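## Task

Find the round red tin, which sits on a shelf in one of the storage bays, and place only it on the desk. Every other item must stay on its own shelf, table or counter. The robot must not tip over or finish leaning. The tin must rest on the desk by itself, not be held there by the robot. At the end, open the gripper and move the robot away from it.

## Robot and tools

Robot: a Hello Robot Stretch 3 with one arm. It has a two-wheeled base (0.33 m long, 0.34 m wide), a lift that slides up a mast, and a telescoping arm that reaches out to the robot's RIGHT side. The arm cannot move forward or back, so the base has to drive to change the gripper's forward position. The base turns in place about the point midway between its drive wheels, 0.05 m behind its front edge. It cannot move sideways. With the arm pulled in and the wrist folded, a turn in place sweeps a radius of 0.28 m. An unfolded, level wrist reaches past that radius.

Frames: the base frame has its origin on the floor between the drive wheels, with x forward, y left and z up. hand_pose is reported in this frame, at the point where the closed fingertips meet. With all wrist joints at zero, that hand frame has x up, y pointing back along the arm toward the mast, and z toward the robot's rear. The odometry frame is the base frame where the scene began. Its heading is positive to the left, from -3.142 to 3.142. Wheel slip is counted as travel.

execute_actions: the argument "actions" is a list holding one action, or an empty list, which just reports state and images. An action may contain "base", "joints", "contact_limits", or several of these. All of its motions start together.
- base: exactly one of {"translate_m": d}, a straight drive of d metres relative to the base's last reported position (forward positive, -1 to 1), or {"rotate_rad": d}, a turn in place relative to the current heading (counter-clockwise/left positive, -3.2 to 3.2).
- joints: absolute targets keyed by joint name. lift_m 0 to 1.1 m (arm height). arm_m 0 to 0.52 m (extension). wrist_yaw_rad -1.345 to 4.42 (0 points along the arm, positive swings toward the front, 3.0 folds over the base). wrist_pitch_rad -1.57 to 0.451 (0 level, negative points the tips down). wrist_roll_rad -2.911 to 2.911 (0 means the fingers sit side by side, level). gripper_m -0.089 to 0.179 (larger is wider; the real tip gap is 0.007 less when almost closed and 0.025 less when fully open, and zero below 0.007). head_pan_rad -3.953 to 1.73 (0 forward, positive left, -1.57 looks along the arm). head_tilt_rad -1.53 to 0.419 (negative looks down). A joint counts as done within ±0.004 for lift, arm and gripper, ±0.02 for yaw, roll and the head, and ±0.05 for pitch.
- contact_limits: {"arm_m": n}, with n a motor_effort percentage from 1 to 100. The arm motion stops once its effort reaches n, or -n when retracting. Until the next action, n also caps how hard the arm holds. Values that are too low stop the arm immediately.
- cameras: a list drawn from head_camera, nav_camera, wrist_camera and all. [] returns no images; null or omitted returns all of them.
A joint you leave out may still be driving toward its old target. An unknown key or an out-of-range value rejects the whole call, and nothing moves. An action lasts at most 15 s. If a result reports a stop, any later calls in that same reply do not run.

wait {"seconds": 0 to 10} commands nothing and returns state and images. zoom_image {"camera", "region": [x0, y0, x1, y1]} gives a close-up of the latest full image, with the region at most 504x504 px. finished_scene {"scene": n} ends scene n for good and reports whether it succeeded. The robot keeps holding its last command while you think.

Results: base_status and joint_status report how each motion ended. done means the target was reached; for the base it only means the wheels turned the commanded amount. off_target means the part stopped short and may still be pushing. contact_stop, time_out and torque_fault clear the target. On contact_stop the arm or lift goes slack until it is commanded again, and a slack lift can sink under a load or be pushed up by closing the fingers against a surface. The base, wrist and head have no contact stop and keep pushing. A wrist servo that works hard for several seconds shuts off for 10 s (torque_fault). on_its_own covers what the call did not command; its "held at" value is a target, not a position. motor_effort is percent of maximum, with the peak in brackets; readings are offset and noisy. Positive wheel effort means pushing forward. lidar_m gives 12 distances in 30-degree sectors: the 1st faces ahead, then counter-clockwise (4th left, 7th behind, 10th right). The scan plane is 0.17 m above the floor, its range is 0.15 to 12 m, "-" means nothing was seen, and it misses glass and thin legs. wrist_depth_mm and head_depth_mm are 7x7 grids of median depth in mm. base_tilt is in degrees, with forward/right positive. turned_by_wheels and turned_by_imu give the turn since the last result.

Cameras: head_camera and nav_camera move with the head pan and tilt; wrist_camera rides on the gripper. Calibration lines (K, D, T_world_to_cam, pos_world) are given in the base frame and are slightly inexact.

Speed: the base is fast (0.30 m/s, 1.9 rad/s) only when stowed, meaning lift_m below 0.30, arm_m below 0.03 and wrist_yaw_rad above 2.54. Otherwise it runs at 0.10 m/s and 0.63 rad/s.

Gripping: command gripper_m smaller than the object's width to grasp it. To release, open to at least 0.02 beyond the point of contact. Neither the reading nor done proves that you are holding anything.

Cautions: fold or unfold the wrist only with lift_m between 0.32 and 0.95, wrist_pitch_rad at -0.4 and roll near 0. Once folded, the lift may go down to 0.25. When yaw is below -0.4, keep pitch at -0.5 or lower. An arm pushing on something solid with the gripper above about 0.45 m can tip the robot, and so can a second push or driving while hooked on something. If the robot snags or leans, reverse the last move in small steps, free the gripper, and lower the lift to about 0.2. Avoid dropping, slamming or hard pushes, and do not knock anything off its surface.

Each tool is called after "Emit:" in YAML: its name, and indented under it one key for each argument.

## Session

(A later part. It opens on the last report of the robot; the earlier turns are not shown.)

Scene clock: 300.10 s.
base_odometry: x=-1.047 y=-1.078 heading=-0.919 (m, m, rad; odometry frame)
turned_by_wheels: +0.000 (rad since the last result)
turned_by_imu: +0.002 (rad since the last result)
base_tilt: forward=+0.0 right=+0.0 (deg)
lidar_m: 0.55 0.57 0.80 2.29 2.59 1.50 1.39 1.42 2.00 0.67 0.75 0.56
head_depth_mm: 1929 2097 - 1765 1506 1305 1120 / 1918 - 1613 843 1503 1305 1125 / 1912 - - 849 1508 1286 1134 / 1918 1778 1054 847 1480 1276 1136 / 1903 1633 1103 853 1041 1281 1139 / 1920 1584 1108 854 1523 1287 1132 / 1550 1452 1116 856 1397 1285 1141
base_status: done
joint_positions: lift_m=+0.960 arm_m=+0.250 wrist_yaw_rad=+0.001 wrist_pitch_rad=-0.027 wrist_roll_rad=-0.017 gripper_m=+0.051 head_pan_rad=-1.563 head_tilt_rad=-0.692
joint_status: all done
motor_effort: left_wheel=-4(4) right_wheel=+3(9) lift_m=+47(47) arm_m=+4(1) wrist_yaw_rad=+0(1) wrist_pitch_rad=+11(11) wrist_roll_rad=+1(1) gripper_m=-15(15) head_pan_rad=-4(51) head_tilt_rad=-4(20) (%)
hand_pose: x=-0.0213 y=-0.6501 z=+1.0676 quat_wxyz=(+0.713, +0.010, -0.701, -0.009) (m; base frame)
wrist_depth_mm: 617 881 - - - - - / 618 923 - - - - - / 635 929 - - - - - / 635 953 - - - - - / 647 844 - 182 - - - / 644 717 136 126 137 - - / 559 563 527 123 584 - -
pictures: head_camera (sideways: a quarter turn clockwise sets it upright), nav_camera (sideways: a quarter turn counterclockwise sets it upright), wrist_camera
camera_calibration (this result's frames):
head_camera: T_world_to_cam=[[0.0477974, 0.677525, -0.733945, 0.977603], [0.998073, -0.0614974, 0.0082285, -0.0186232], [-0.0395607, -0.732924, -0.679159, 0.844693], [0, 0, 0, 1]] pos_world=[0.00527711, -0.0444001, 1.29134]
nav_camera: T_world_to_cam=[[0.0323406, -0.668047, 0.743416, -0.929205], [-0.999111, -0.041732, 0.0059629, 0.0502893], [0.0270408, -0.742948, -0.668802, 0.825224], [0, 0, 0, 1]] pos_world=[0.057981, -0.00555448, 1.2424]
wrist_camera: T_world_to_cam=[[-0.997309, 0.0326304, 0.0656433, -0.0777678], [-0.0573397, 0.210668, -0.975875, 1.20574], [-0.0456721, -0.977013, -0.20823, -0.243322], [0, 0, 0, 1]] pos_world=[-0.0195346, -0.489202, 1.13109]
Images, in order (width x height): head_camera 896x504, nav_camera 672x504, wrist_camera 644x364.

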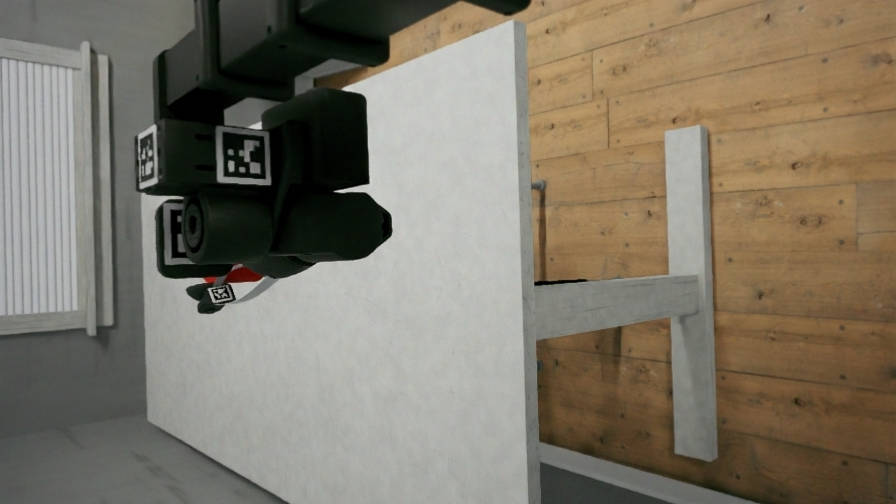

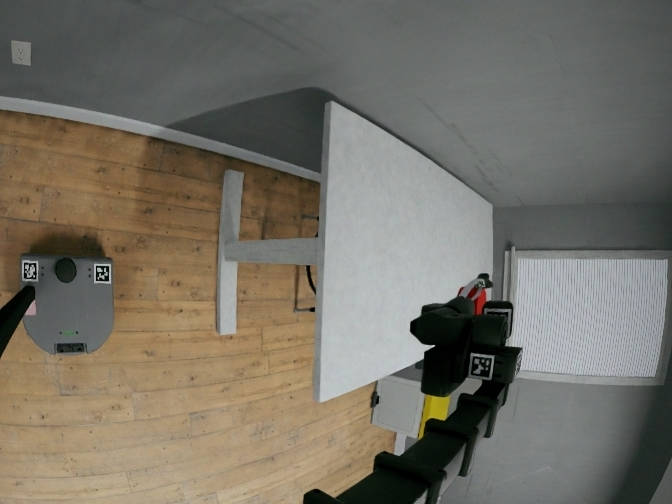

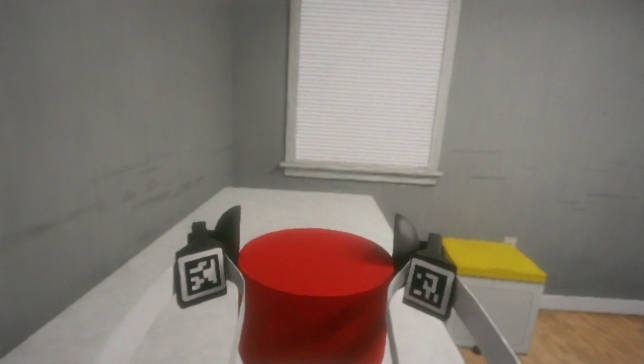

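Emit:
execute_actions:
  actions:
    - {"joints":{"arm_m":0.4,"lift_m":0.66}}
  cameras: ["head_camera"]

Scene clock: 308.77 s.
base_odometry: x=-1.047 y=-1.078 heading=-0.919 (m, m, rad; odometry frame)
turned_by_wheels: +0.000 (rad since the last result)
turned_by_imu: +0.001 (rad since the last result)
base_tilt: forward=+0.0 right=+0.0 (deg)
lidar_m: 0.55 0.57 0.80 2.29 2.58 1.50 1.39 1.42 2.00 0.67 0.75 0.56
head_depth_mm: 1921 2095 2107 1832 1502 1329 1151 / 1917 2182 1139 857 1543 - 1109 / 1928 1555 1092 - 1509 1283 1126 / 1915 1561 1100 - 1495 1277 1131 / 1904 1578 1098 855 1043 1278 1137 / 1904 1583 1103 852 1517 1286 1136 / 1554 1435 1107 857 1397 1291 1139
base_status: not commanded
joint_positions: lift_m=+0.660 arm_m=+0.400 wrist_yaw_rad=+0.001 wrist_pitch_rad=-0.022 wrist_roll_rad=-0.017 gripper_m=+0.051 head_pan_rad=-1.563 head_tilt_rad=-0.692
joint_status: all done
motor_effort: left_wheel=-4(4) right_wheel=+3(3) lift_m=+36(40) arm_m=+4(4) wrist_yaw_rad=-1(1) wrist_pitch_rad=+9(11) wrist_roll_rad=+1(1) gripper_m=-15(16) head_pan_rad=-5(4) head_tilt_rad=-4(4) (%)
hand_pose: x=-0.0213 y=-0.8003 z=+0.7692 quat_wxyz=(+0.713, +0.008, -0.701, -0.008) (m; base frame)
wrist_depth_mm: 612 894 - - - - - / 624 923 - - - - - / 633 834 - - - - - / 429 461 490 527 582 - - / 266 278 307 182 343 329 - / 195 199 137 126 137 226 233 / 150 154 145 123 159 170 174
pictures: head_camera (sideways: a quarter turn clockwise sets it upright)
camera_calibration (this result's frames):
head_camera: T_world_to_cam=[[0.0478041, 0.677525, -0.733945, 0.977603], [0.998073, -0.0615073, 0.0082285, -0.0186232], [-0.0395679, -0.732924, -0.679159, 0.844693], [0, 0, 0, 1]] pos_world=[0.00527667, -0.0444001, 1.29134]
Images, in order (width x height): head_camera 896x504.

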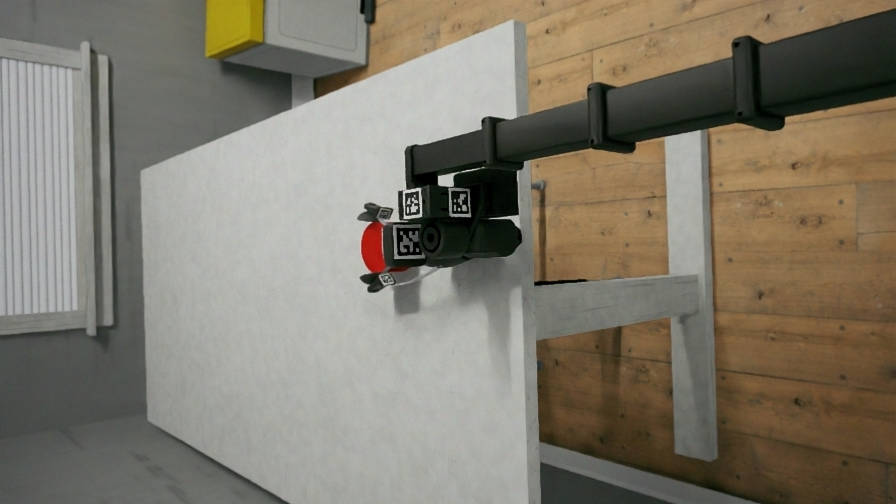

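Emit:
execute_actions:
  actions:
    - {"joints":{"gripper_m":0.15}}
  cameras: ["wrist_camera"]

Emit:
execute_actions:
  actions:
    - {"joints":{"lift_m":0.78}}
  cameras: []

Emit:
execute_actions:
  actions:
    - {"joints":{"arm_m":0}}
  cameras: ["head_camera"]

Emit:
finished_scene:
  scene: 1

Scene clock: 316.30 s.
base_odometry: x=-1.047 y=-1.078 heading=-0.919 (m, m, rad; odometry frame)
turned_by_wheels: +0.000 (rad since the last result)
turned_by_imu: +0.001 (rad since the last result)
base_tilt: forward=+0.1 right=+0.0 (deg)
lidar_m: 0.55 0.57 0.80 2.29 2.58 1.50 1.38 1.42 1.99 0.66 0.75 0.56
head_depth_mm: 1902 2096 2102 1835 1497 1331 1151 / 1904 2175 1132 855 1541 - 1108 / 1915 1551 1096 - 1512 1286 1131 / 1915 1555 1101 - 1489 1280 1132 / 1908 1574 1107 851 1039 1276 1133 / 1911 1574 1106 852 1515 1293 1132 / 1552 1445 1116 859 1398 1286 1141
base_status: not commanded
joint_positions: lift_m=+0.660 arm_m=+0.400 wrist_yaw_rad=+0.001 wrist_pitch_rad=-0.021 wrist_roll_rad=-0.017 gripper_m=+0.150 head_pan_rad=-1.563 head_tilt_rad=-0.692
joint_status: all done
motor_effort: left_wheel=-4(4) right_wheel=+3(3) lift_m=+36(36) arm_m=+4(4) wrist_yaw_rad=-1(1) wrist_pitch_rad=+9(9) wrist_roll_rad=+1(1) gripper_m=+1(97) head_pan_rad=-4(4) head_tilt_rad=-4(4) (%)
hand_pose: x=-0.0213 y=-0.8003 z=+0.7693 quat_wxyz=(+0.713, +0.008, -0.701, -0.008) (m; base frame)
wrist_depth_mm: 605 869 - - - - - / 613 908 - - - - - / 626 859 - - - - - / 431 460 491 539 573 - - / 268 297 288 181 318 360 - / 204 190 182 127 205 - 232 / 148 155 146 126 159 163 176
pictures: wrist_camera
camera_calibration (this result's frames):
wrist_camera: T_world_to_cam=[[-0.99731, 0.0329736, 0.0654697, -0.0528765], [-0.0573362, 0.205592, -0.976957, 0.943006], [-0.0456738, -0.978082, -0.203148, -0.456914], [0, 0, 0, 1]] pos_world=[-0.0195349, -0.63903, 0.831916]
Images, in order (width x height): wrist_camera 644x364.

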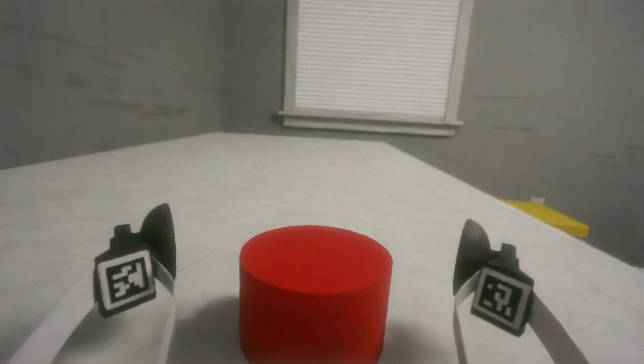

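Scene clock: 318.23 s.
base_odometry: x=-1.047 y=-1.078 heading=-0.919 (m, m, rad; odometry frame)
turned_by_wheels: +0.000 (rad since the last result)
turned_by_imu: +0.000 (rad since the last result)
base_tilt: forward=+0.1 right=+0.0 (deg)
lidar_m: 0.55 0.57 0.80 2.29 2.60 1.50 1.39 1.42 2.00 0.67 0.75 0.56
head_depth_mm: 1921 2089 2105 1835 1574 - - / 1920 2173 1192 - 1504 1283 1127 / 1912 1542 1199 817 1502 1287 1128 / 1914 1567 1198 823 1471 1273 1135 / 1911 1567 1105 848 1041 1280 1132 / 1914 1582 1110 851 1524 1281 1140 / 1554 1450 1114 857 1404 1291 1138
base_status: not commanded
joint_positions: lift_m=+0.780 arm_m=+0.400 wrist_yaw_rad=+0.001 wrist_pitch_rad=-0.021 wrist_roll_rad=-0.017 gripper_m=+0.150 head_pan_rad=-1.563 head_tilt_rad=-0.692
joint_status: all done
motor_effort: left_wheel=-4(4) right_wheel=+3(3) lift_m=+46(50) arm_m=+4(4) wrist_yaw_rad=+0(1) wrist_pitch_rad=+8(8) wrist_roll_rad=+1(1) gripper_m=+1(1) head_pan_rad=-3(4) head_tilt_rad=-4(4) (%)
hand_pose: x=-0.0213 y=-0.8003 z=+0.8892 quat_wxyz=(+0.713, +0.008, -0.701, -0.007) (m; base frame)
wrist_depth_mm: 613 898 - - - - - / 618 890 - - - - - / 627 932 - - - - - / 632 890 - - - - - / 575 626 603 635 672 - - / 410 392 429 445 453 - - / 318 322 327 336 343 338 -
pictures: none
No camera images: the call's "cameras" was empty. Leave "cameras" out to get every camera's image.

Scene clock: 322.37 s.
base_odometry: x=-1.047 y=-1.078 heading=-0.919 (m, m, rad; odometry frame)
turned_by_wheels: +0.000 (rad since the last result)
turned_by_imu: +0.001 (rad since the last result)
base_tilt: forward=+0.0 right=+0.0 (deg)
lidar_m: 0.55 0.57 0.80 2.28 2.59 1.50 1.39 1.42 2.00 0.67 0.75 0.56
head_depth_mm: 1928 2090 2096 1827 1508 1331 - / 1927 2177 1134 842 1500 1331 - / 1907 1559 1095 847 1512 - - / 1906 1564 1100 848 1506 1260 1136 / 1920 1576 1107 853 1096 1271 1134 / 1921 1590 1112 853 1528 1282 1137 / 1557 1444 1108 857 1399 1290 1139
base_status: not commanded
joint_positions: lift_m=+0.780 arm_m=+0.000 wrist_yaw_rad=+0.001 wrist_pitch_rad=-0.020 wrist_roll_rad=-0.017 gripper_m=+0.150 head_pan_rad=-1.563 head_tilt_rad=-0.692
joint_status: all done
motor_effort: left_wheel=-4(4) right_wheel=+3(3) lift_m=+46(46) arm_m=-4(2) wrist_yaw_rad=-1(1) wrist_pitch_rad=+8(8) wrist_roll_rad=+1(1) gripper_m=+2(0) head_pan_rad=-5(4) head_tilt_rad=-4(4) (%)
hand_pose: x=-0.0213 y=-0.4010 z=+0.8893 quat_wxyz=(+0.713, +0.008, -0.701, -0.007) (m; base frame)
wrist_depth_mm: 636 926 - - - - - / 631 906 - - - - - / 640 948 - - - - - / 654 887 - - - - - / 564 625 613 580 665 - - / 415 395 429 438 459 - - / 599 355 362 355 357 354 -
pictures: head_camera (sideways: a quarter turn clockwise sets it upright)
camera_calibration (this result's frames):
head_camera: T_world_to_cam=[[0.0478067, 0.677525, -0.733945, 0.977603], [0.998072, -0.0615112, 0.00822845, -0.0186232], [-0.0395708, -0.732923, -0.67916, 0.844694], [0, 0, 0, 1]] pos_world=[0.0052765, -0.0444001, 1.29134]
Images, in order (width x height): head_camera 896x504.

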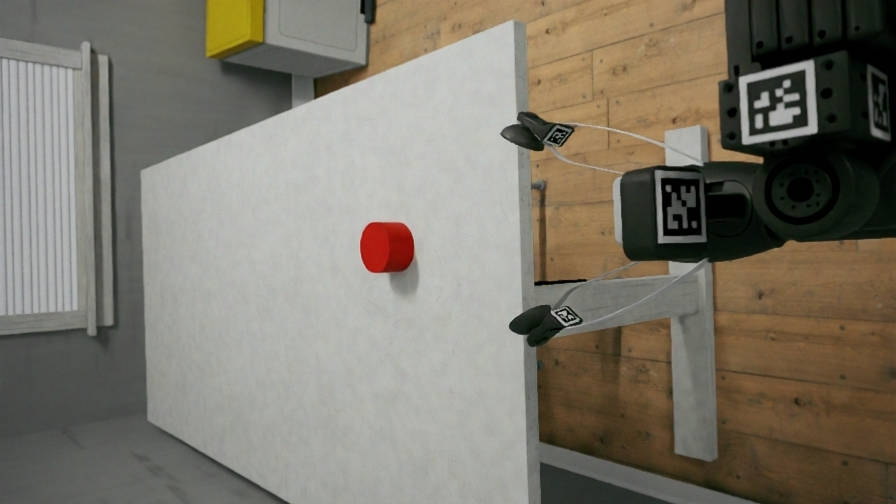

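The scene is finished: the task was done.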